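## Task

Cables pass through a conduit, and each has a letter tag on just one of its ends. Find cables F and H and seat their tag-free ends fully into the sockets labelled F and H on the side of the junction box. Any plug sitting in a socket with the wrong letter offsets a correct one. The plugs must stay seated without the robot holding them. When finished, open the grippers and move the arms away.

## Robot and tools

Robot: two six-joint arms with parallel grippers, named left_arm and right_arm. In the shared scene frame the origin sits on the table surface between the arms, +z is up, +x reaches out over the table, and left_arm stands on the +y side. The names are labels, not image sides. Bases: left_arm at (-0.007, +0.294, +0.117) m, right_arm at (+0.047, -0.337, +0.117) m, both a little tilted. Mounting plates and the metal frame behind the arms are fixed obstacles and count as part of the nearby arm for "too close" warnings.

execute_actions takes "actions", a list holding zero or one item, plus optional "pictures" (true/false; images come by default). An empty list just reports the state. A wait item is {"steps": N} with N up to 300 control steps (1/30 s each); it issues no command, and reply time counts toward it. A motion item is {"rows": [...], "steps": N} with N at most 15 (default 15) and 1 to 15 rows; each row drives one step and the final row repeats to fill the rest. A refused call moves nothing.

Each row is a single list of 14 numbers in [-1, 1] covering both arms: left_arm waist, shoulder, elbow, wrist pitch, wrist yaw, wrist roll, opening, then the same seven for right_arm. Always give all 14, even when one arm stays still. The six joint numbers are offsets, not poses: they are measured from that arm's joint angles in the most recent result that listed them (or, before any such result and for later calls inside one reply, from where the arm is when the action begins), never from the previous row. Scale: 1.0 equals 1.202 rad waist, 1.258 rad shoulder, 1.238 rad elbow, 2.073 rad wrist pitch, 2.022 rad for wrist yaw and for wrist roll. Joint ranges in radians: waist -2.618 to 3.054, shoulder 0.000 to 3.142, elbow 0.000 to 3.142, wrist pitch -1.571 to 1.571, wrist yaw -1.571 to 1.571, wrist roll -2.094 to 2.094. Asking more than 0.036 rad beyond a range end gets the call refused; true ends may differ by up to 0.036 rad, and overshooting requests are clipped, reported as "joint sent to its limit" (possibly referring to an earlier action). No such line does not prove there is room left.

The opening number is absolute, not an offset: +1 fully open, -1 closed. It is on the same scale as grip_measured. To hold something, command roughly 0.03 below the grip_measured reading; smaller gaps grip more gently. Each finger pad pushes about 50 to 62 N at most, less on thin parts under about 2 mm; readings may be off by about 1 mm.

All-zero joint offsets are not a hold: they pull the arm back to the reference angles, and an arm can sag with each action. To keep an arm in place, in a reply's first call send the offsets that return it to the angles you want, then zeros in later calls, raising the aim if a joint still comes up short. Between calls the arms keep heading to the last row's target until they nearly stop or a step is HELD. Motion is rate limited: per step each joint target stays within 0.202 (waist), 0.258 (shoulder), 0.238 (elbow), 0.573 (wrist pitch), 0.522 (wrist yaw and roll) rad of the measured angle, and targets are scaled back if they would move the gripper over 70 mm from where it is.

Result lines: the state line gives each gripper's end_effector_position (m) and end_effector_quat_wxyz in the scene frame; that point lies between the finger pads about 1 cm behind the tips, fingers pointing along the gripper +z and closing along its y. Printed positions can be off, more at long reach. Joint positions and Joint velocities list each arm's six joints (rad, rad/s) then the pad gap (m; 0.094 when open). "joint command not followed" means the clearance check altered joint targets; HELD flags steps where your row was partly or wholly not sent. MOTOR HOT appears from 75 °C; at 90 °C an arm halts for 10 s, and at 100 °C it goes limp and drops. OVER-TEMPERATURE FAULT reports such stops. Holding loads for long heats motors.

Cameras: cam_head_left and cam_head_right (896x504) are fixed overhead; cam_left_wrist and cam_right_wrist (504x504, fisheye) ride on the hands. zoom_image takes "camera" (one of those names) and "region" [x0, y0, x1, y1] in that camera's pixels, origin top-left, at most 504 by 504, and enlarges its latest image. read_manual(section="licences") only returns licence text. finished_scene takes "scene" (1 or 2), ends that scene for good and reports success; answering without any tool call ends everything.

Avoid: arms colliding or pressing on each other, dropping or slamming cables, very hard pushes, and anything leaving the table, which fails the task. Loose objects may occasionally get nudged by outside pushes. Finish with plugs seated, grippers open and arms withdrawn.

Each tool is called after "Emit:" by a JSON object that holds its "api" and its "payload".

## Session

Emit:
{"api": "execute_actions", "payload": {"actions": []}}

Scene clock: 0.00 s of 6600.00 s.
left_arm: end_effector_position=(-0.0001, +0.6298, +0.3567) grip_measured=+1.000 end_effector_quat_wxyz=(-0.279, +0.957, +0.081, +0.014) | right_arm: end_effector_position=(+0.2419, +0.0545, +0.3712) grip_measured=+1.000 end_effector_quat_wxyz=(+0.354, +0.049, +0.757, +0.546)
Joint positions: left_arm=[ 2.143  1.446  1.448 -1.142  0.536 -1.457  0.094] | right_arm=[1.779 1.454 0.745 0.647 0.678 0.758 0.094]
Joint velocities: left_arm=[-0.002  0.002 -0.022  0.007 -0.037  0.051  0.   ] | right_arm=[ 0.007  0.007 -0.012 -0.051 -0.125  0.022  0.   ]

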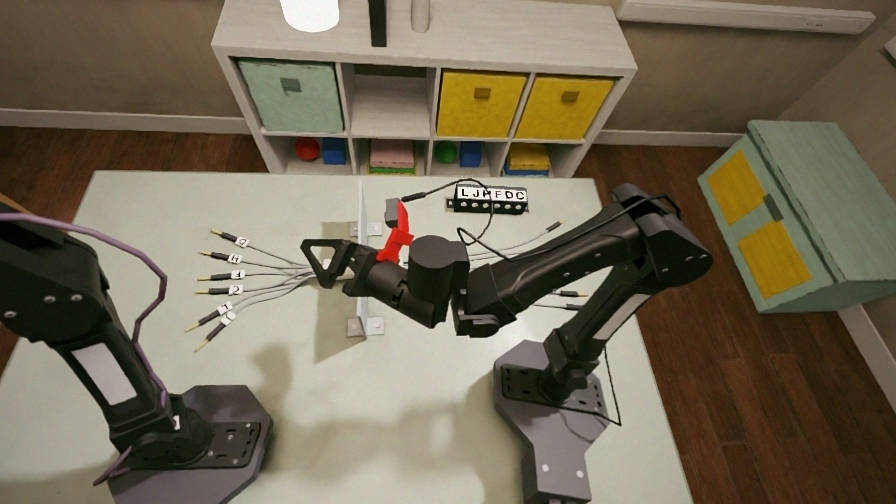

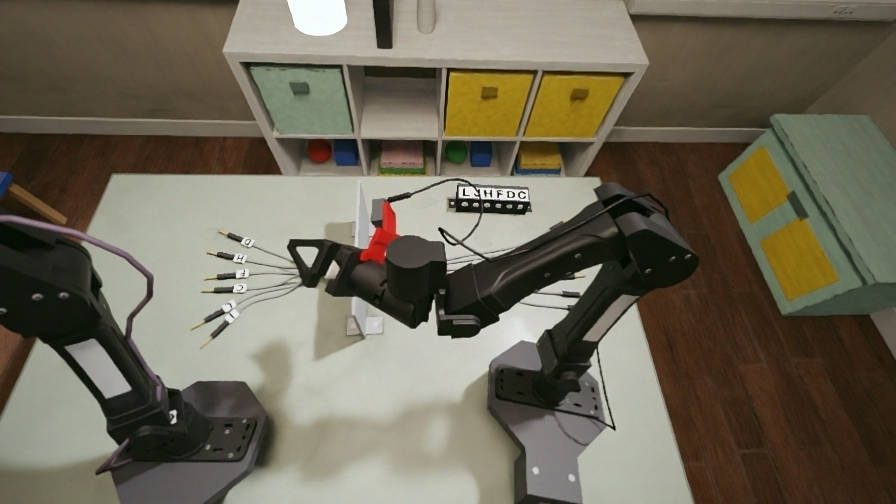

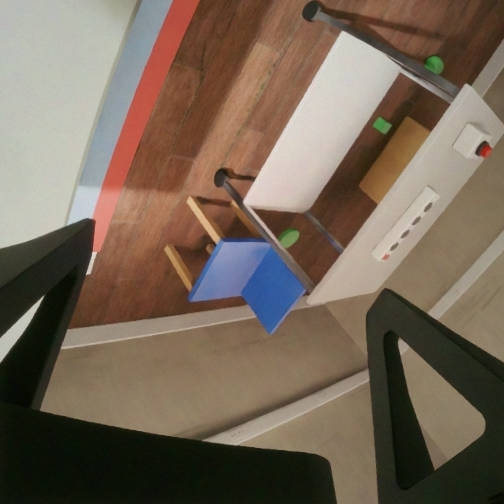

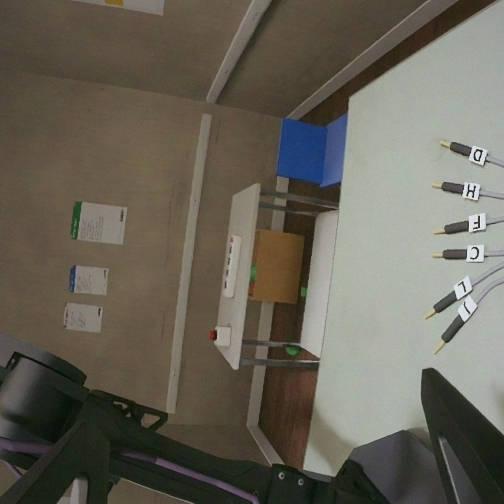

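Emit:
{"api": "zoom_image", "payload": {"camera": "cam_head_left", "region": [380, 160, 640, 330]}}

Emit:
{"api": "zoom_image", "payload": {"camera": "cam_head_left", "region": [170, 200, 400, 370]}}

Region (380, 160, 640, 330) of cam_head_left's 896x504 image, scaled by 1.938, with more detail than that image has; it fills the top 330 rows of this view, and the rest is white.

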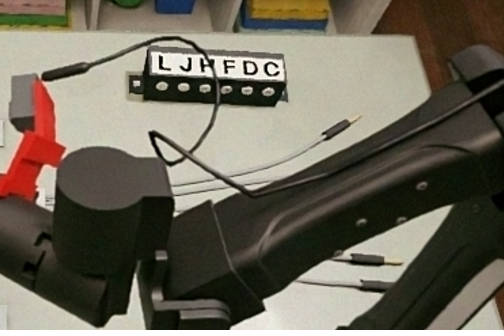

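Region (170, 200, 400, 370) of cam_head_left's 896x504 image, scaled by 2.191, with more detail than that image has; it fills the top 373 rows of this view, and the rest is white.

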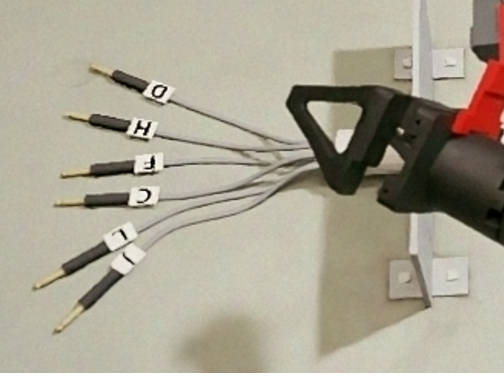

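Emit:
{"api": "execute_actions", "payload": {"actions": [{"rows":[[0,0,0,0,0,0,1,-1,-0.3,0.37,-0.31,-0.335,-0.375,1]]}], "pictures": false}}

Emit:
{"api": "execute_actions", "payload": {"actions": [{"steps":30}], "pictures": false}}

Emit:
{"api": "execute_actions", "payload": {"actions": [{"rows":[[0,0,0,0,0,0,1,-1,0,0,0,0,0,1]]}], "pictures": false}}

Emit:
{"api": "execute_actions", "payload": {"actions": [{"steps":45}]}}

Scene clock: 5.10 s of 6600.00 s.
left_arm: end_effector_position=(-0.0001, +0.6298, +0.3567) grip_measured=+1.000 end_effector_quat_wxyz=(-0.279, +0.957, +0.081, +0.014) | right_arm: end_effector_position=(+0.4593, -0.1212, +0.5228) grip_measured=+1.000 end_effector_quat_wxyz=(+0.606, -0.099, +0.683, +0.394)
Joint positions: left_arm=[ 2.143  1.446  1.448 -1.142  0.536 -1.457  0.094] | right_arm=[1.043 1.086 1.189 0.107 0.077 0.096 0.094]
Joint velocities: left_arm=[-0.012 -0.002  0.007 -0.037  0.051  0.022  0.   ] | right_arm=[-2.107 -0.252  0.12  -0.271 -0.462 -0.608  0.   ]
Steps of this call (steps 1 to 90: nothing new was sent; then 1.60 s passed at rest; steps 91 to 105: all 15 steps of this action). Readings (joint positions):
91: left_arm=[2.143 1.446 1.448 -1.142 0.536 -1.457] | right_arm=[1.762 1.438 0.763 0.583 0.624 0.709]
92: left_arm=[2.143 1.446 1.448 -1.142 0.536 -1.457] | right_arm=[1.727 1.410 0.796 0.474 0.542 0.638]
94: left_arm=[2.143 1.446 1.448 -1.142 0.536 -1.457] | right_arm=[1.638 1.342 0.868 0.350 0.425 0.523]
98: left_arm=[2.143 1.446 1.448 -1.142 0.536 -1.457] | right_arm=[1.483 1.217 1.008 0.236 0.282 0.347]
105: the state above

Scene clock: 6.10 s of 6600.00 s.
left_arm: end_effector_position=(-0.0001, +0.6298, +0.3567) grip_measured=+1.000 end_effector_quat_wxyz=(-0.279, +0.957, +0.081, +0.014) | right_arm: end_effector_position=(+0.5381, -0.2526, +0.4571) grip_measured=+1.000 end_effector_quat_wxyz=(+0.624, -0.043, +0.755, +0.195)
Joint positions: left_arm=[ 2.143  1.446  1.448 -1.142  0.536 -1.457  0.094] | right_arm=[0.572 1.081 1.191 0.014 0.011 0.011 0.094]
Joint velocities: left_arm=[ 0.007  0.007 -0.012  0.022 -0.022  0.007  0.   ] | right_arm=[-0.002  0.007 -0.012  0.007 -0.095 -0.037  0.   ]
Steps of this call (steps 1 to 30: the robot went on to your last target). Readings (joint positions):
1: left_arm=[2.143 1.446 1.448 -1.142 0.536 -1.457] | right_arm=[0.969 1.081 1.191 0.100 0.064 0.079]
2: left_arm=[2.143 1.446 1.448 -1.142 0.536 -1.457] | right_arm=[0.897 1.080 1.191 0.092 0.054 0.066]
4: left_arm=[2.143 1.446 1.448 -1.142 0.536 -1.457] | right_arm=[0.753 1.081 1.191 0.059 0.038 0.046]
8: left_arm=[2.143 1.446 1.448 -1.142 0.536 -1.457] | right_arm=[0.575 1.081 1.191 0.026 0.038 0.027]
30: the state above
All arms were judged still, so your last target was given up. Only a new action makes them travel on or press farther. Fingers that are still opening or closing keep moving.

Scene clock: 6.60 s of 6600.00 s.
left_arm: end_effector_position=(-0.0001, +0.6298, +0.3567) grip_measured=+1.000 end_effector_quat_wxyz=(-0.279, +0.957, +0.081, +0.014) | right_arm: end_effector_position=(+0.4845, -0.6114, +0.4286) grip_measured=+1.000 end_effector_quat_wxyz=(+0.584, +0.215, +0.750, -0.225)
Joint positions: left_arm=[ 2.143  1.446  1.448 -1.142  0.536 -1.457  0.094] | right_arm=[-0.43   1.081  1.191  0.013  0.009  0.011  0.094]
Joint velocities: left_arm=[-0.002 -0.022  0.012 -0.022  0.022  0.022  0.   ] | right_arm=[-2.005  0.002 -0.017  0.037 -0.081 -0.007  0.   ]
Steps of this call (steps 1 to 15: all 15 steps of this action). Readings (joint positions):
1: left_arm=[2.143 1.446 1.448 -1.142 0.536 -1.457] | right_arm=[0.549 1.081 1.191 0.014 -0.004 0.011]
2: left_arm=[2.143 1.446 1.448 -1.142 0.536 -1.457] | right_arm=[0.494 1.081 1.191 0.014 -0.012 0.011]
4: left_arm=[2.143 1.446 1.448 -1.142 0.536 -1.457] | right_arm=[0.353 1.081 1.191 0.013 -0.006 0.011]
8: left_arm=[2.143 1.446 1.448 -1.142 0.536 -1.457] | right_arm=[0.066 1.081 1.191 0.013 0.004 0.011]
15: the state above

Scene clock: 8.10 s of 6600.00 s.
left_arm: end_effector_position=(-0.0001, +0.6298, +0.3567) grip_measured=+1.000 end_effector_quat_wxyz=(-0.279, +0.957, +0.081, +0.014) | right_arm: end_effector_position=(+0.4341, -0.6694, +0.4385) grip_measured=+1.000 end_effector_quat_wxyz=(+0.557, +0.265, +0.724, -0.308)
Joint positions: left_arm=[ 2.143  1.446  1.448 -1.142  0.536 -1.457  0.094] | right_arm=[-0.631  1.081  1.191  0.013  0.015  0.011  0.094]
Joint velocities: left_arm=[-0.012 -0.002 -0.012  0.037 -0.022 -0.022  0.   ] | right_arm=[-0.007 -0.002 -0.017 -0.022  0.037 -0.007  0.   ]
Steps of this call (steps 1 to 30: the robot went on to your last target; steps 31 to 45: nothing new was sent). Readings (joint positions):
1: left_arm=[2.143 1.446 1.448 -1.142 0.536 -1.457] | right_arm=[-0.500 1.081 1.191 0.013 0.009 0.011]
2: left_arm=[2.143 1.446 1.448 -1.142 0.536 -1.457] | right_arm=[-0.561 1.081 1.191 0.013 0.014 0.011]
4: left_arm=[2.143 1.446 1.448 -1.142 0.536 -1.457] | right_arm=[-0.625 1.081 1.191 0.013 0.026 0.011]
8: left_arm=[2.143 1.446 1.448 -1.142 0.536 -1.457] | right_arm=[-0.631 1.081 1.191 0.013 0.021 0.011]
45: the state above
All arms were judged still, so your last target was given up. Only a new action makes them travel on or press farther. Fingers that are still opening or closing keep moving.
camera_calibration (this result's frames):
cam_right_wrist: T_world_to_cam=[[-0.748757, -0.652909, -0.114337, -0.0587086], [-0.396823, 0.579705, -0.71167, 0.921905], [0.530937, -0.487496, -0.693147, -0.15626], [0, 0, 0, 1]] pos_world=[0.404839, -0.64894, 0.541069]

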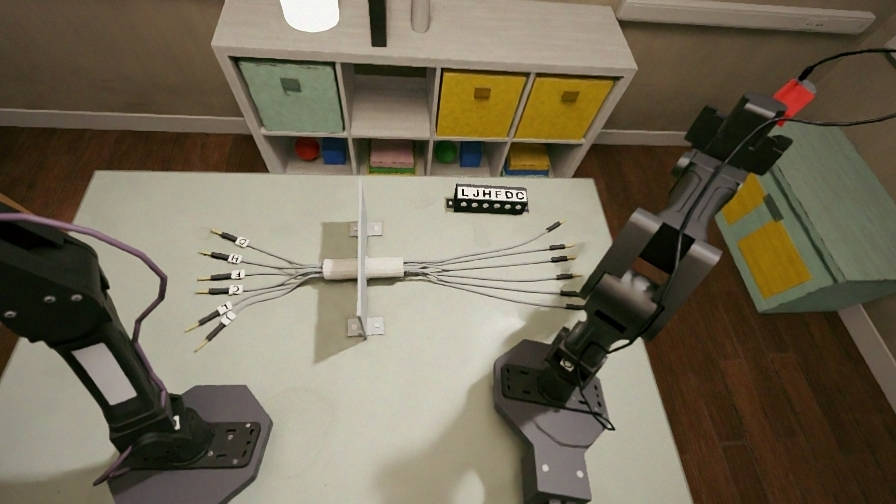

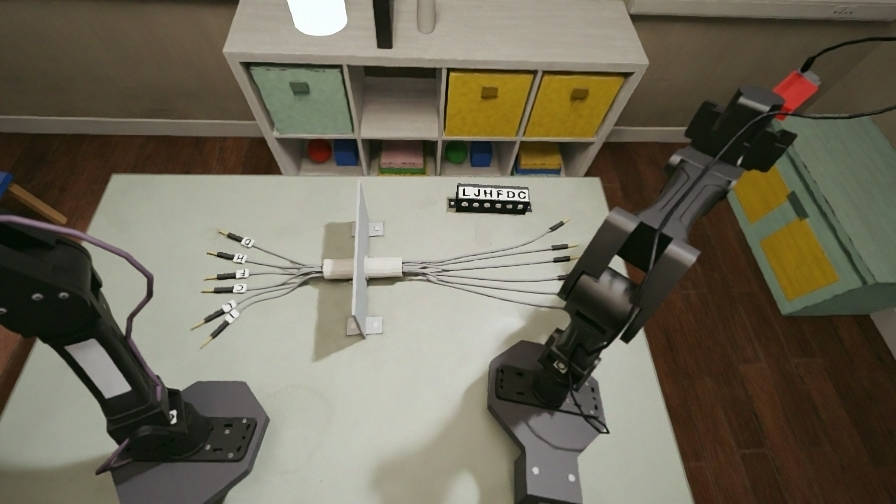

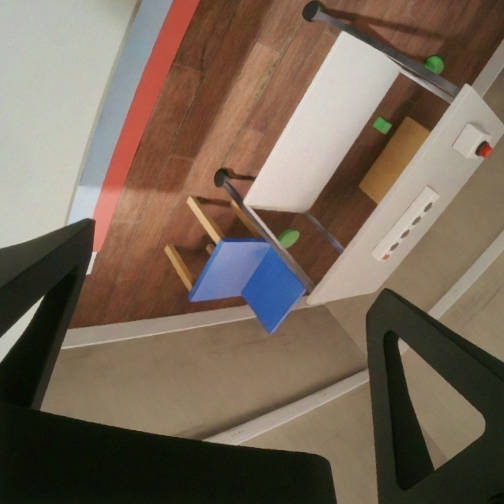

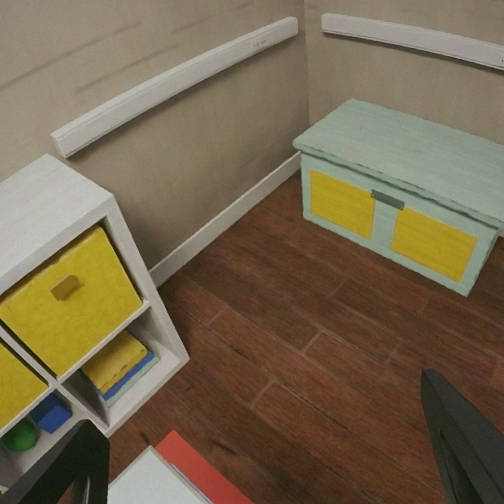

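Emit:
{"api": "execute_actions", "payload": {"actions": [{"rows":[[-1,0.107,-0.19,0.142,-0.265,0.023,1,0,0,0,0,0,0,1]]}], "pictures": false}}

Emit:
{"api": "execute_actions", "payload": {"actions": [{"steps":12}], "pictures": false}}

Emit:
{"api": "execute_actions", "payload": {"actions": [{"rows":[[-0.6,0,0,0,0,0,-0.3,0,0,0,0,0,0,1]]}], "pictures": false}}

Emit:
{"api": "execute_actions", "payload": {"actions": [{"steps":20}]}}

Scene clock: 14.73 s of 6600.00 s.
left_arm: end_effector_position=(+0.1600, +0.6222, +0.1538) grip_measured=+1.000 end_effector_quat_wxyz=(-0.085, +0.946, -0.287, -0.125) | right_arm: end_effector_position=(+0.4341, -0.6694, +0.4385) grip_measured=+1.000 end_effector_quat_wxyz=(+0.557, +0.265, +0.724, -0.308)
Joint positions: left_arm=[ 1.246  1.614  1.204 -0.852  0.042 -1.424  0.094] | right_arm=[-0.631  1.081  1.191  0.013  0.015  0.011  0.094]
Joint velocities: left_arm=[-2.073 -0.051 -0.007  0.081 -0.154  0.066  0.   ] | right_arm=[-0.007 -0.007  0.002  0.037 -0.051  0.037  0.   ]
Steps of this call (steps 1 to 90: nothing new was sent; then 3.13 s passed at rest; steps 91 to 105: all 15 steps of this action). Readings (joint positions):
91: left_arm=[2.130 1.448 1.431 -1.119 0.497 -1.456] | right_arm=[-0.631 1.081 1.191 0.013 0.015 0.011]
92: left_arm=[2.100 1.449 1.400 -1.076 0.435 -1.453] | right_arm=[-0.631 1.081 1.191 0.013 0.015 0.011]
94: left_arm=[2.010 1.485 1.328 -1.010 0.321 -1.447] | right_arm=[-0.631 1.081 1.191 0.013 0.015 0.011]
98: left_arm=[1.754 1.601 1.220 -0.916 0.135 -1.434] | right_arm=[-0.631 1.081 1.191 0.013 0.015 0.011]
105: the state above

Scene clock: 15.13 s of 6600.00 s.
left_arm: end_effector_position=(+0.2499, +0.5654, +0.1239) grip_measured=+1.000 end_effector_quat_wxyz=(-0.061, +0.895, -0.432, -0.095) | right_arm: end_effector_position=(+0.4341, -0.6694, +0.4385) grip_measured=+1.000 end_effector_quat_wxyz=(+0.557, +0.265, +0.724, -0.308)
Joint positions: left_arm=[ 0.927  1.613  1.204 -0.839  0.027 -1.421  0.094] | right_arm=[-0.631  1.081  1.191  0.013  0.015  0.011  0.094]
Joint velocities: left_arm=[ 0.056 -0.002 -0.002  0.007 -0.081  0.007  0.   ] | right_arm=[-0.012  0.002 -0.002 -0.007 -0.022  0.037  0.   ]
Steps of this call (steps 1 to 12: the robot went on to your last target). Readings (joint positions):
1: left_arm=[1.172 1.613 1.204 -0.847 0.037 -1.423] | right_arm=[-0.631 1.081 1.191 0.013 0.015 0.011]
2: left_arm=[1.099 1.613 1.204 -0.843 0.034 -1.423] | right_arm=[-0.631 1.081 1.191 0.013 0.015 0.011]
4: left_arm=[0.971 1.613 1.204 -0.839 0.036 -1.422] | right_arm=[-0.631 1.081 1.191 0.013 0.015 0.011]
8: left_arm=[0.907 1.613 1.204 -0.839 0.040 -1.421] | right_arm=[-0.631 1.081 1.191 0.013 0.015 0.011]
12: the state above

Scene clock: 15.63 s of 6600.00 s.
left_arm: end_effector_position=(+0.3684, +0.3261, +0.0896) grip_measured=-0.298 end_effector_quat_wxyz=(+0.021, +0.692, -0.721, +0.013) | right_arm: end_effector_position=(+0.4341, -0.6694, +0.4385) grip_measured=+1.000 end_effector_quat_wxyz=(+0.557, +0.265, +0.724, -0.308)
Joint positions: left_arm=[ 0.174  1.613  1.204 -0.824  0.053 -1.421  0.033] | right_arm=[-0.631  1.081  1.191  0.013  0.015  0.011  0.094]
Joint velocities: left_arm=[ 0.159 -0.002 -0.002  0.022  0.037 -0.022 -0.001] | right_arm=[-0.012 -0.012 -0.007  0.007  0.081  0.037  0.   ]
Steps of this call (steps 1 to 15: all 15 steps of this action). Readings (joint positions):
1: left_arm=[0.912 1.613 1.204 -0.839 0.017 -1.421] | right_arm=[-0.631 1.081 1.191 0.013 0.015 0.011]
2: left_arm=[0.873 1.613 1.204 -0.839 0.009 -1.421] | right_arm=[-0.631 1.081 1.191 0.013 0.015 0.011]
4: left_arm=[0.747 1.613 1.204 -0.835 0.011 -1.421] | right_arm=[-0.631 1.081 1.191 0.013 0.015 0.011]
8: left_arm=[0.460 1.613 1.204 -0.826 0.023 -1.421] | right_arm=[-0.631 1.081 1.191 0.013 0.015 0.011]
15: the state above

Scene clock: 16.30 s of 6600.00 s.
left_arm: end_effector_position=(+0.3674, +0.3363, +0.0896) grip_measured=-0.298 end_effector_quat_wxyz=(+0.016, +0.700, -0.714, +0.006) | right_arm: end_effector_position=(+0.4341, -0.6694, +0.4385) grip_measured=+1.000 end_effector_quat_wxyz=(+0.557, +0.265, +0.724, -0.308)
Joint positions: left_arm=[ 0.198  1.613  1.204 -0.824  0.043 -1.421  0.033] | right_arm=[-0.631  1.081  1.191  0.013  0.015  0.011  0.094]
Joint velocities: left_arm=[-0.007 -0.007 -0.012 -0.007 -0.051  0.081  0.001] | right_arm=[0.002 0.012 0.002 0.066 0.037 0.007 0.   ]
Steps of this call (steps 1 to 20: the robot went on to your last target). Readings (joint positions):
1: left_arm=[0.180 1.613 1.204 -0.824 0.052 -1.421] | right_arm=[-0.631 1.081 1.191 0.013 0.015 0.011]
2: left_arm=[0.187 1.613 1.204 -0.824 0.050 -1.421] | right_arm=[-0.631 1.081 1.191 0.013 0.015 0.011]
4: left_arm=[0.196 1.613 1.204 -0.824 0.046 -1.421] | right_arm=[-0.631 1.081 1.191 0.013 0.015 0.011]
8: left_arm=[0.198 1.613 1.204 -0.824 0.044 -1.421] | right_arm=[-0.631 1.081 1.191 0.013 0.015 0.011]
20: the state above
camera_calibration (this result's frames):
cam_left_wrist: T_world_to_cam=[[0.955317, 0.295575, 0.00223762, -0.454004], [0.230457, -0.749548, 0.620538, 0.121606], [0.185093, -0.592295, -0.784173, 0.315772], [0, 0, 0, 1]] pos_world=[0.347245, 0.412372, 0.173175]
cam_right_wrist: T_world_to_cam=[[-0.748757, -0.652909, -0.114337, -0.0587086], [-0.396823, 0.579705, -0.71167, 0.921905], [0.530937, -0.487496, -0.693147, -0.15626], [0, 0, 0, 1]] pos_world=[0.404839, -0.64894, 0.541069]

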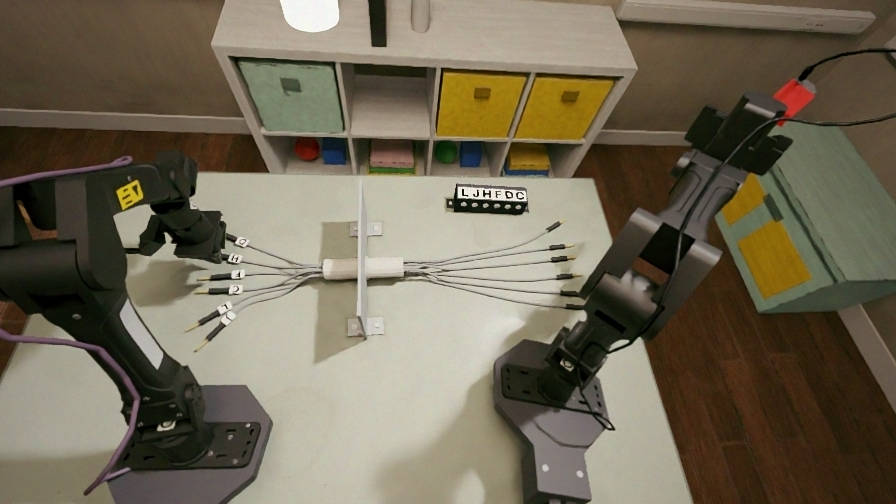

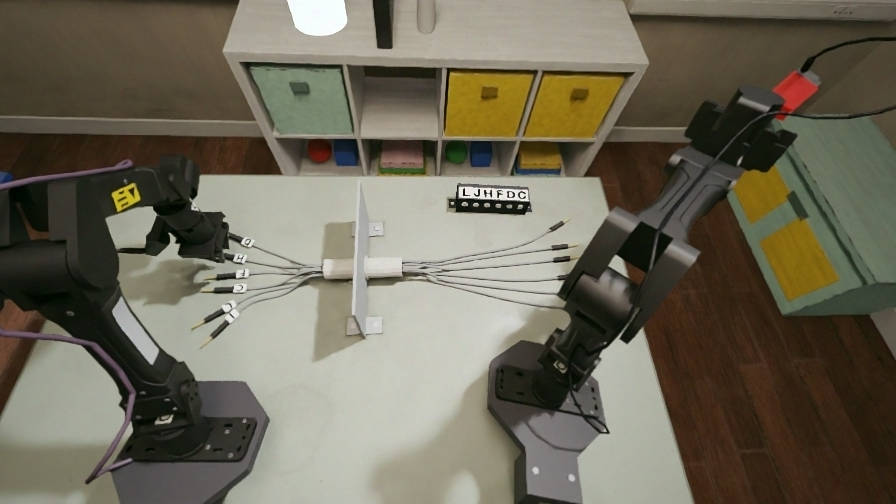

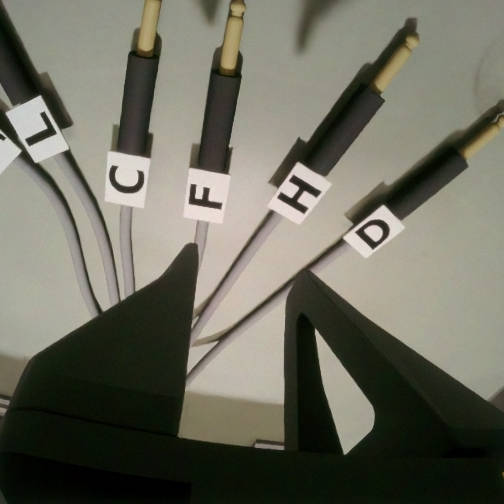

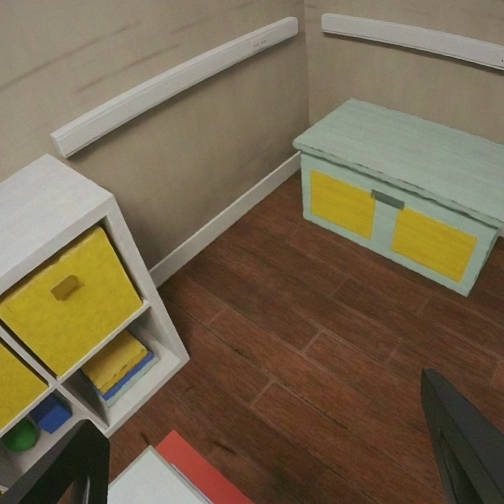

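Emit:
{"api": "execute_actions", "payload": {"actions": [{"rows":[[0.015,0.02,-0.03,0.04,0,0,-0.3,0,0,0,0,0,0,1],[0.015,0.02,-0.03,0.04,0,0,-0.3,0,0,0,0,0,0,1],[0.015,0.04,-0.06,0.075,0,0,-0.3,0,0,0,0,0,0,1],[0.015,0.04,-0.06,0.075,0,0,-0.3,0,0,0,0,0,0,1],[0.015,0.065,-0.09,0.11,0,0,-0.3,0,0,0,0,0,0,1],[0.015,0.065,-0.09,0.11,0,0,-0.3,0,0,0,0,0,0,1],[0.015,0.085,-0.122,0.149,0,0,-0.3,0,0,0,0,0,0,1]]}]}}

Scene clock: 19.57 s of 6600.00 s.
left_arm: end_effector_position=(+0.3517, +0.3372, +0.0216) grip_measured=-0.298 end_effector_quat_wxyz=(+0.019, +0.702, -0.712, +0.004) | right_arm: end_effector_position=(+0.4341, -0.6694, +0.4385) grip_measured=+1.000 end_effector_quat_wxyz=(+0.557, +0.265, +0.724, -0.308)
Joint positions: left_arm=[ 0.204  1.733  1.053 -0.56   0.045 -1.421  0.033] | right_arm=[-0.631  1.081  1.191  0.013  0.015  0.011  0.094]
Joint velocities: left_arm=[-0.002 -0.007 -0.017  0.3   -0.051 -0.066 -0.001] | right_arm=[-0.002 -0.007 -0.007  0.022  0.139  0.022  0.   ]
Steps of this call (steps 1 to 15: the robot went on to your last target; steps 16 to 83: nothing new was sent; steps 84 to 98: all 15 steps of this action). Readings (joint positions):
84: left_arm=[0.198 1.613 1.201 -0.816 0.044 -1.421] | right_arm=[-0.631 1.081 1.191 0.013 0.015 0.011]
85: left_arm=[0.199 1.614 1.195 -0.801 0.044 -1.421] | right_arm=[-0.631 1.081 1.191 0.013 0.015 0.011]
87: left_arm=[0.202 1.624 1.171 -0.755 0.044 -1.421] | right_arm=[-0.631 1.081 1.191 0.013 0.015 0.011]
91: left_arm=[0.204 1.683 1.097 -0.636 0.044 -1.421] | right_arm=[-0.631 1.081 1.191 0.013 0.015 0.011]
98: the state above
camera_calibration (this result's frames):
cam_left_wrist: T_world_to_cam=[[0.953544, 0.301196, -0.0059084, -0.440256], [0.239986, -0.747616, 0.619255, 0.164048], [0.1821, -0.591905, -0.785167, 0.26686], [0, 0, 0, 1]] pos_world=[0.331839, 0.413204, 0.105341]
cam_right_wrist: T_world_to_cam=[[-0.748757, -0.652909, -0.114337, -0.0587086], [-0.396823, 0.579705, -0.71167, 0.921905], [0.530937, -0.487496, -0.693147, -0.15626], [0, 0, 0, 1]] pos_world=[0.404839, -0.64894, 0.541069]

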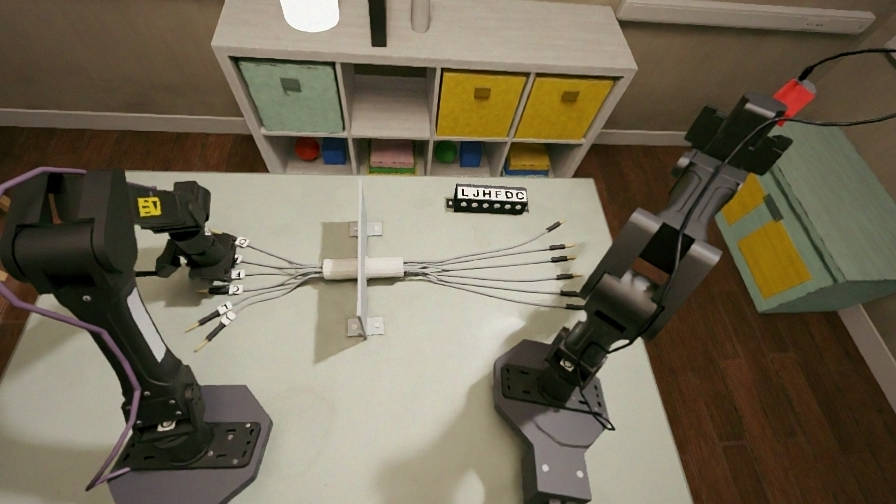

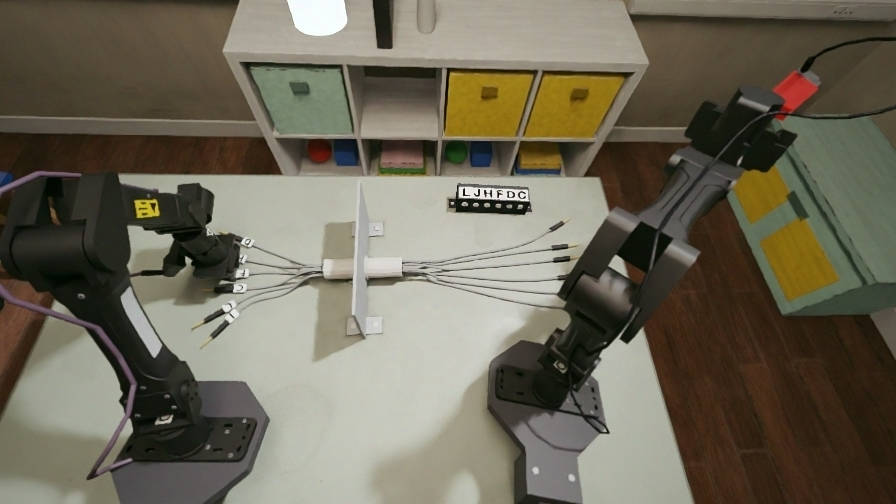

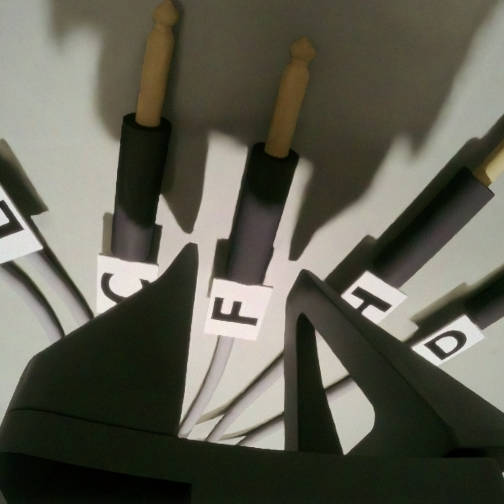

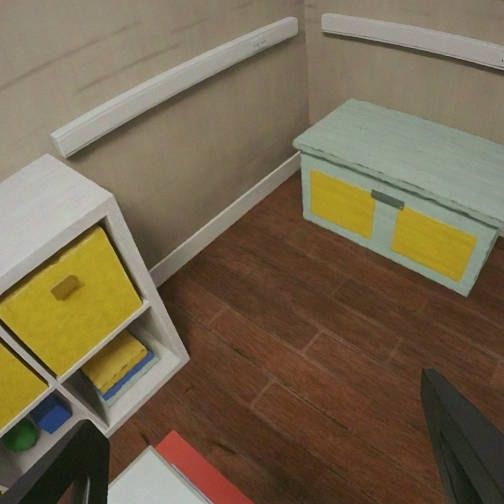

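Emit:
{"api": "execute_actions", "payload": {"actions": [{"rows":[[0.036,0.0,0,0.01,0,0,-0.3,0,0,0,0,0,0,1],[0.036,0.0,0,0.01,0,0,-0.3,0,0,0,0,0,0,1],[0.036,0.0,0,0.01,0,0,-0.3,0,0,0,0,0,0,1],[0.036,0.0,0,0.01,0,0,-0.3,0,0,0,0,0,0,1],[0.036,0.018,0,0.01,0,0,-0.3,0,0,0,0,0,0,1]]}]}}

Scene clock: 20.73 s of 6600.00 s.
left_arm: end_effector_position=(+0.3552, +0.3510, +0.0173) grip_measured=-0.298 end_effector_quat_wxyz=(+0.009, +0.714, -0.700, +0.006) | right_arm: end_effector_position=(+0.4341, -0.6694, +0.4385) grip_measured=+1.000 end_effector_quat_wxyz=(+0.557, +0.265, +0.724, -0.308)
Joint positions: left_arm=[ 0.241  1.748  1.053 -0.528  0.049 -1.421  0.033] | right_arm=[-0.631  1.081  1.191  0.013  0.015  0.011  0.094]
Joint velocities: left_arm=[-0.002 -0.012  0.002  0.022  0.007 -0.022 -0.001] | right_arm=[-0.012  0.027  0.002  0.007 -0.037 -0.066  0.   ]
Steps of this call (steps 1 to 20: the robot went on to your last target; steps 21 to 35: all 15 steps of this action). Readings (joint positions):
21: left_arm=[0.207 1.733 1.053 -0.528 0.047 -1.421] | right_arm=[-0.631 1.081 1.191 0.013 0.015 0.011]
22: left_arm=[0.212 1.733 1.053 -0.528 0.049 -1.421] | right_arm=[-0.631 1.081 1.191 0.013 0.015 0.011]
24: left_arm=[0.228 1.733 1.053 -0.528 0.049 -1.421] | right_arm=[-0.631 1.081 1.191 0.013 0.015 0.011]
28: left_arm=[0.241 1.742 1.053 -0.528 0.049 -1.421] | right_arm=[-0.631 1.081 1.191 0.013 0.015 0.011]
35: the state above
camera_calibration (this result's frames):
cam_left_wrist: T_world_to_cam=[[0.942689, 0.333364, 0.0143512, -0.455482], [0.254522, -0.74622, 0.615121, 0.170585], [0.215769, -0.576215, -0.788302, 0.253589], [0, 0, 0, 1]] pos_world=[0.331243, 0.425257, 0.101511]
cam_right_wrist: T_world_to_cam=[[-0.748757, -0.652909, -0.114337, -0.0587086], [-0.396823, 0.579705, -0.71167, 0.921905], [0.530937, -0.487496, -0.693147, -0.15626], [0, 0, 0, 1]] pos_world=[0.404839, -0.64894, 0.541069]

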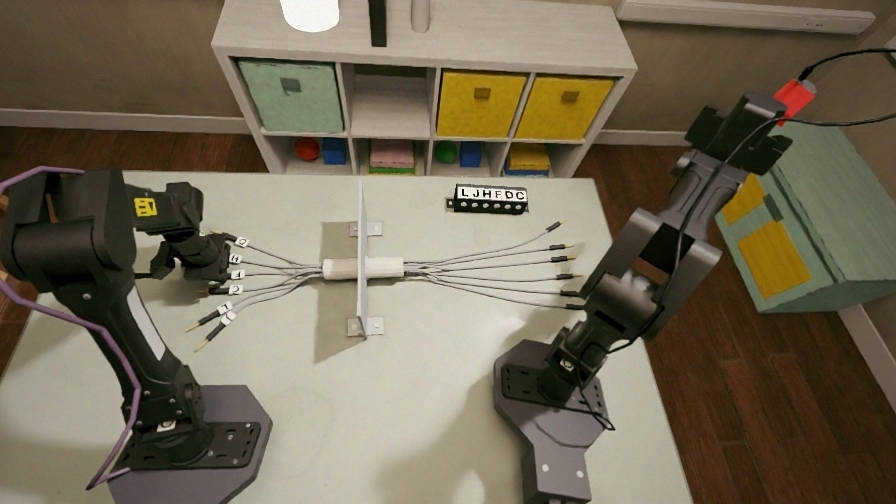

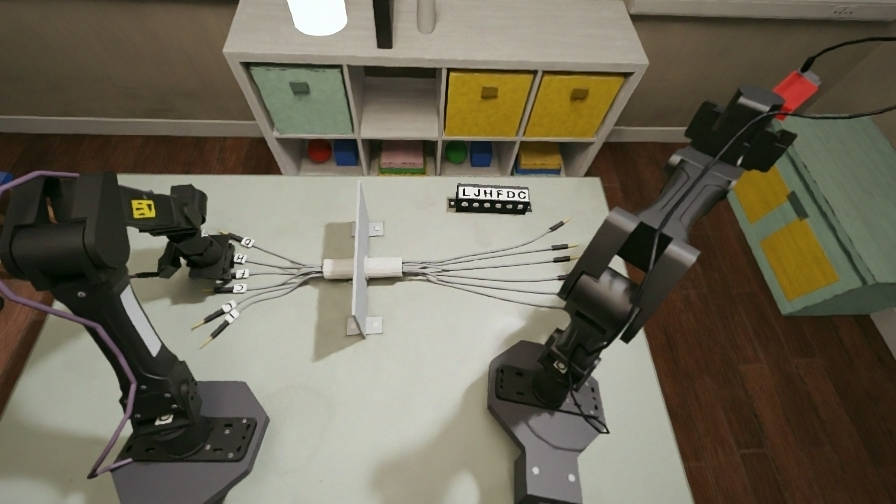

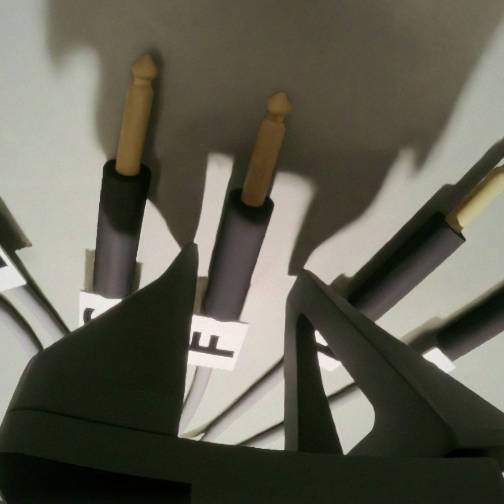

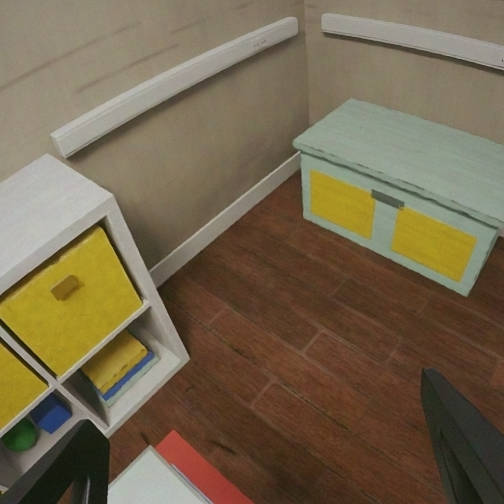

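Emit:
{"api": "execute_actions", "payload": {"actions": [{"rows":[[0.01,0.02,0,0,0,0,-0.3,0,0,0,0,0,0,1],[0.01,0.02,0,0,0,0,-0.3,0,0,0,0,0,0,1],[0.01,0.02,0,0,0,0,-0.3,0,0,0,0,0,0,1],[0.01,0.02,0,0,0,0,-0.3,0,0,0,0,0,0,1],[0.01,0.02,0,0,0,0,-0.6,0,0,0,0,0,0,1],[0.01,0.02,0,0,0,0,-0.6,0,0,0,0,0,0,1],[0.01,0.02,0,0,0,0,-0.85,0,0,0,0,0,0,1]]}]}}

Scene clock: 21.90 s of 6600.00 s.
left_arm: end_effector_position=(+0.3518, +0.3503, +0.0121) grip_measured=-0.763 end_effector_quat_wxyz=(+0.016, +0.714, -0.700, +0.002) | right_arm: end_effector_position=(+0.4341, -0.6694, +0.4385) grip_measured=+1.000 end_effector_quat_wxyz=(+0.557, +0.265, +0.724, -0.308)
Joint positions: left_arm=[ 0.241  1.765  1.053 -0.527  0.051 -1.421  0.011] | right_arm=[-0.631  1.081  1.191  0.013  0.015  0.011  0.094]
Joint velocities: left_arm=[ 0.017 -0.012  0.002 -0.007  0.051  0.051 -0.001] | right_arm=[-0.002 -0.017  0.007 -0.022 -0.051 -0.051  0.   ]
Steps of this call (steps 1 to 15: the robot went on to your last target; steps 16 to 20: nothing new was sent; steps 21 to 35: all 15 steps of this action). Readings (joint positions):
21: left_arm=[0.241 1.749 1.053 -0.528 0.050 -1.421] | right_arm=[-0.631 1.081 1.191 0.013 0.015 0.011]
22: left_arm=[0.241 1.751 1.053 -0.527 0.050 -1.421] | right_arm=[-0.631 1.081 1.191 0.013 0.015 0.011]
24: left_arm=[0.241 1.758 1.053 -0.527 0.050 -1.421] | right_arm=[-0.631 1.081 1.191 0.013 0.015 0.011]
28: left_arm=[0.241 1.765 1.053 -0.527 0.051 -1.421] | right_arm=[-0.631 1.081 1.191 0.013 0.015 0.011]
35: the state above
camera_calibration (this result's frames):
cam_left_wrist: T_world_to_cam=[[0.942615, 0.333873, -0.00244145, -0.451942], [0.264908, -0.743419, 0.614127, 0.169508], [0.203225, -0.579532, -0.789203, 0.255385], [0, 0, 0, 1]] pos_world=[0.329203, 0.42491, 0.0963476]
cam_right_wrist: T_world_to_cam=[[-0.748757, -0.652909, -0.114337, -0.0587086], [-0.396823, 0.579705, -0.71167, 0.921905], [0.530937, -0.487496, -0.693147, -0.15626], [0, 0, 0, 1]] pos_world=[0.404839, -0.64894, 0.541069]

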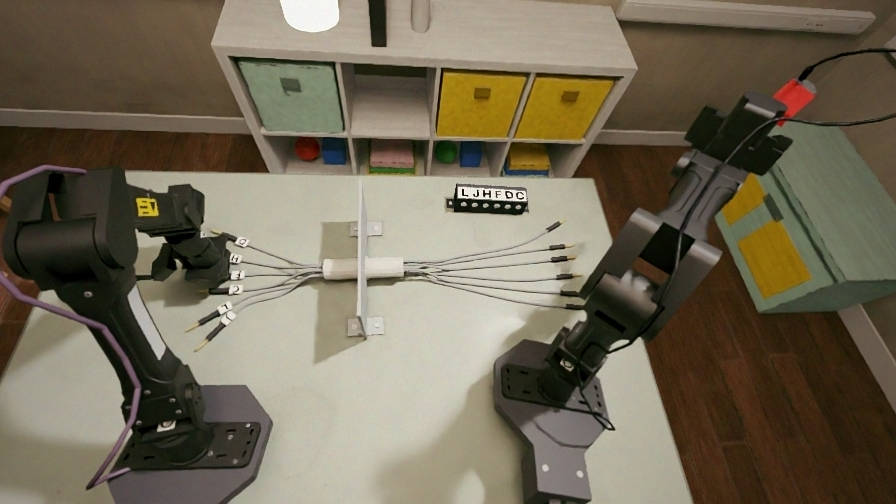

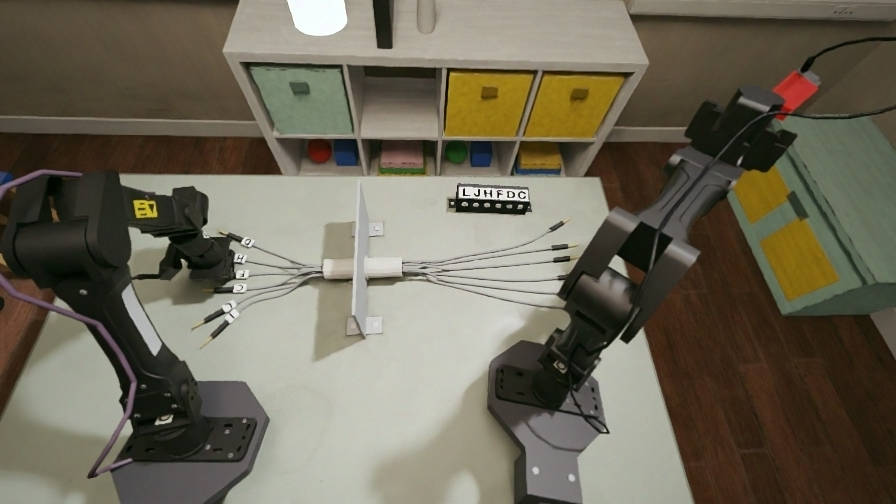

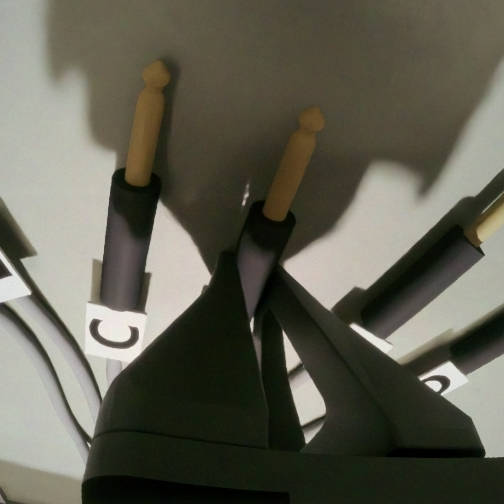

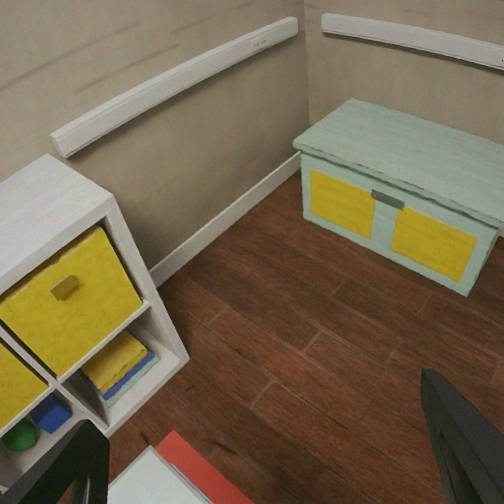

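Emit:
{"api": "execute_actions", "payload": {"actions": [{"rows":[[0,-0.01,0,0,0,0,-0.81,-0.1,0,0,0,0,0,1],[0,-0.012,0,0,0,0,-0.81,-0.2,0,0,0,0,0,1],[0.02,-0.012,0,0,0,0,-0.81,-0.3,0,0,0,0,0,1],[0.04,-0.012,0,0,0,0,-0.81,-0.4,0,0,0,0,0,1],[0.06,-0.012,0,0,0,0,-0.81,-0.4,0,0,0,0,0,1],[0.08,-0.012,0,0,0,0,-0.81,-0.4,0,0,0,0,0,1],[0.1,-0.012,0,0,0,0,-0.81,-0.4,0,0,0,0,0,1]]}]}}

Emit:
{"api": "zoom_image", "payload": {"camera": "cam_head_left", "region": [390, 170, 640, 340]}}

Scene clock: 23.57 s of 6600.00 s.
left_arm: end_effector_position=(+0.3429, +0.3931, +0.0141) grip_measured=-0.763 end_effector_quat_wxyz=(+0.005, +0.753, -0.657, -0.008) | right_arm: end_effector_position=(+0.2819, -0.7572, +0.4799) grip_measured=+1.000 end_effector_quat_wxyz=(+0.471, +0.367, +0.637, -0.488)
Joint positions: left_arm=[ 0.363  1.765  1.053 -0.527  0.063 -1.421  0.011] | right_arm=[-1.11   1.081  1.191  0.013  0.019  0.011  0.094]
Joint velocities: left_arm=[-0.017 -0.002 -0.002 -0.037  0.007  0.037 -0.001] | right_arm=[-0.017 -0.002  0.012 -0.022 -0.022 -0.007  0.   ]
Steps of this call (steps 1 to 15: the robot went on to your last target; steps 16 to 35: nothing new was sent; steps 36 to 50: all 15 steps of this action). Readings (joint positions):
36: left_arm=[0.241 1.765 1.053 -0.527 0.051 -1.421] | right_arm=[-0.643 1.081 1.191 0.013 0.007 0.011]
37: left_arm=[0.241 1.765 1.053 -0.527 0.051 -1.421] | right_arm=[-0.683 1.081 1.191 0.013 -0.005 0.011]
39: left_arm=[0.246 1.765 1.053 -0.527 0.054 -1.421] | right_arm=[-0.813 1.081 1.191 0.013 -0.006 0.011]
43: left_arm=[0.312 1.765 1.053 -0.527 0.066 -1.421] | right_arm=[-1.067 1.081 1.191 0.013 0.012 0.011]
50: the state above
camera_calibration (this result's frames):
cam_left_wrist: T_world_to_cam=[[0.89823, 0.439447, 0.00838401, -0.484355], [0.350027, -0.726731, 0.591053, 0.167104], [0.265829, -0.527967, -0.806589, 0.242057], [0, 0, 0, 1]] pos_world=[0.312225, 0.462086, 0.100534]
cam_right_wrist: T_world_to_cam=[[-0.963813, -0.266364, 0.0107332, 0.0679762], [-0.172106, 0.590991, -0.788105, 0.923746], [0.20358, -0.761433, -0.615447, -0.24206], [0, 0, 0, 1]] pos_world=[0.273777, -0.712131, 0.578304]

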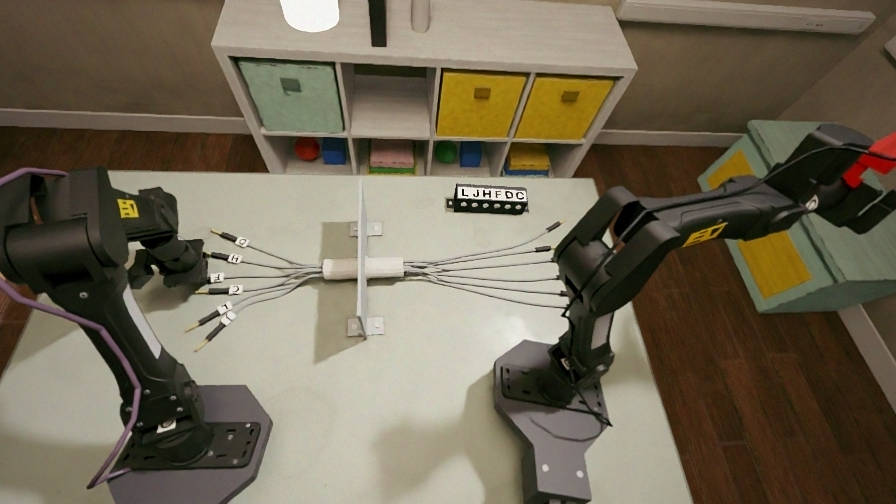

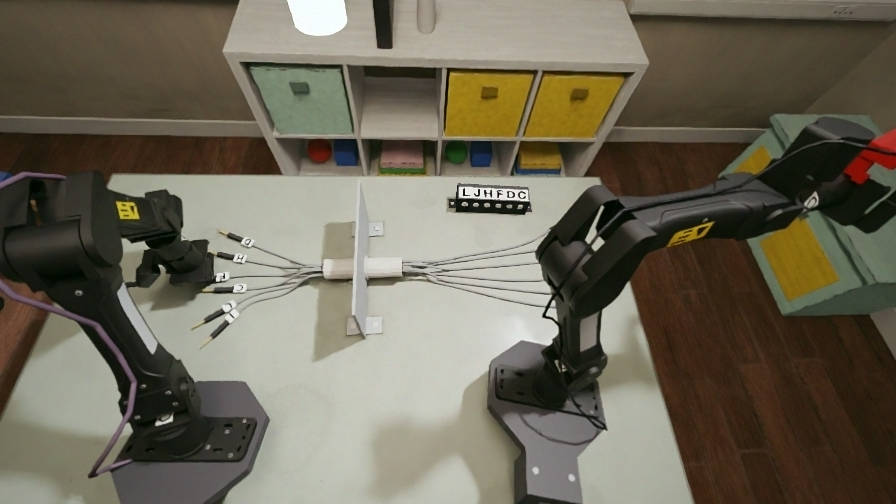

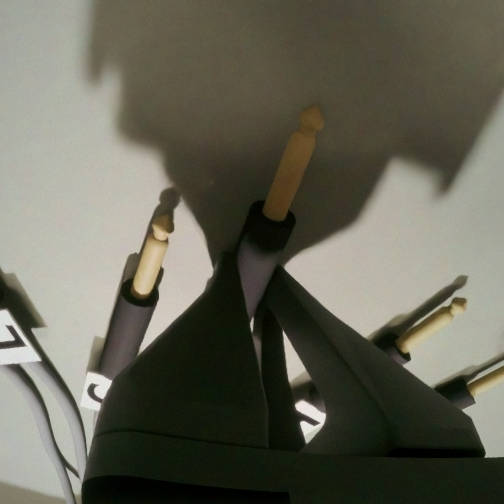

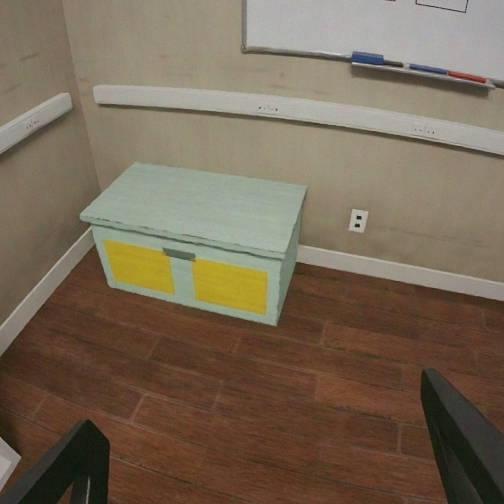

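Region (390, 170, 640, 340) of cam_head_left's 896x504 image, scaled by 2.016, with more detail than that image has; it fills the top 343 rows of this view, and the rest is white.

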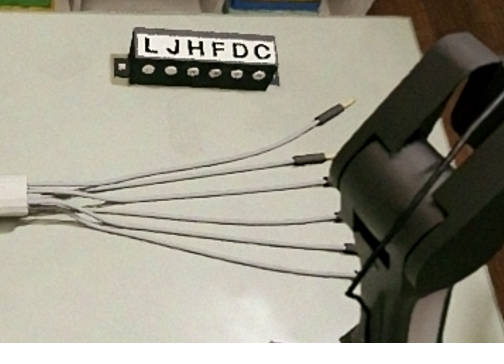

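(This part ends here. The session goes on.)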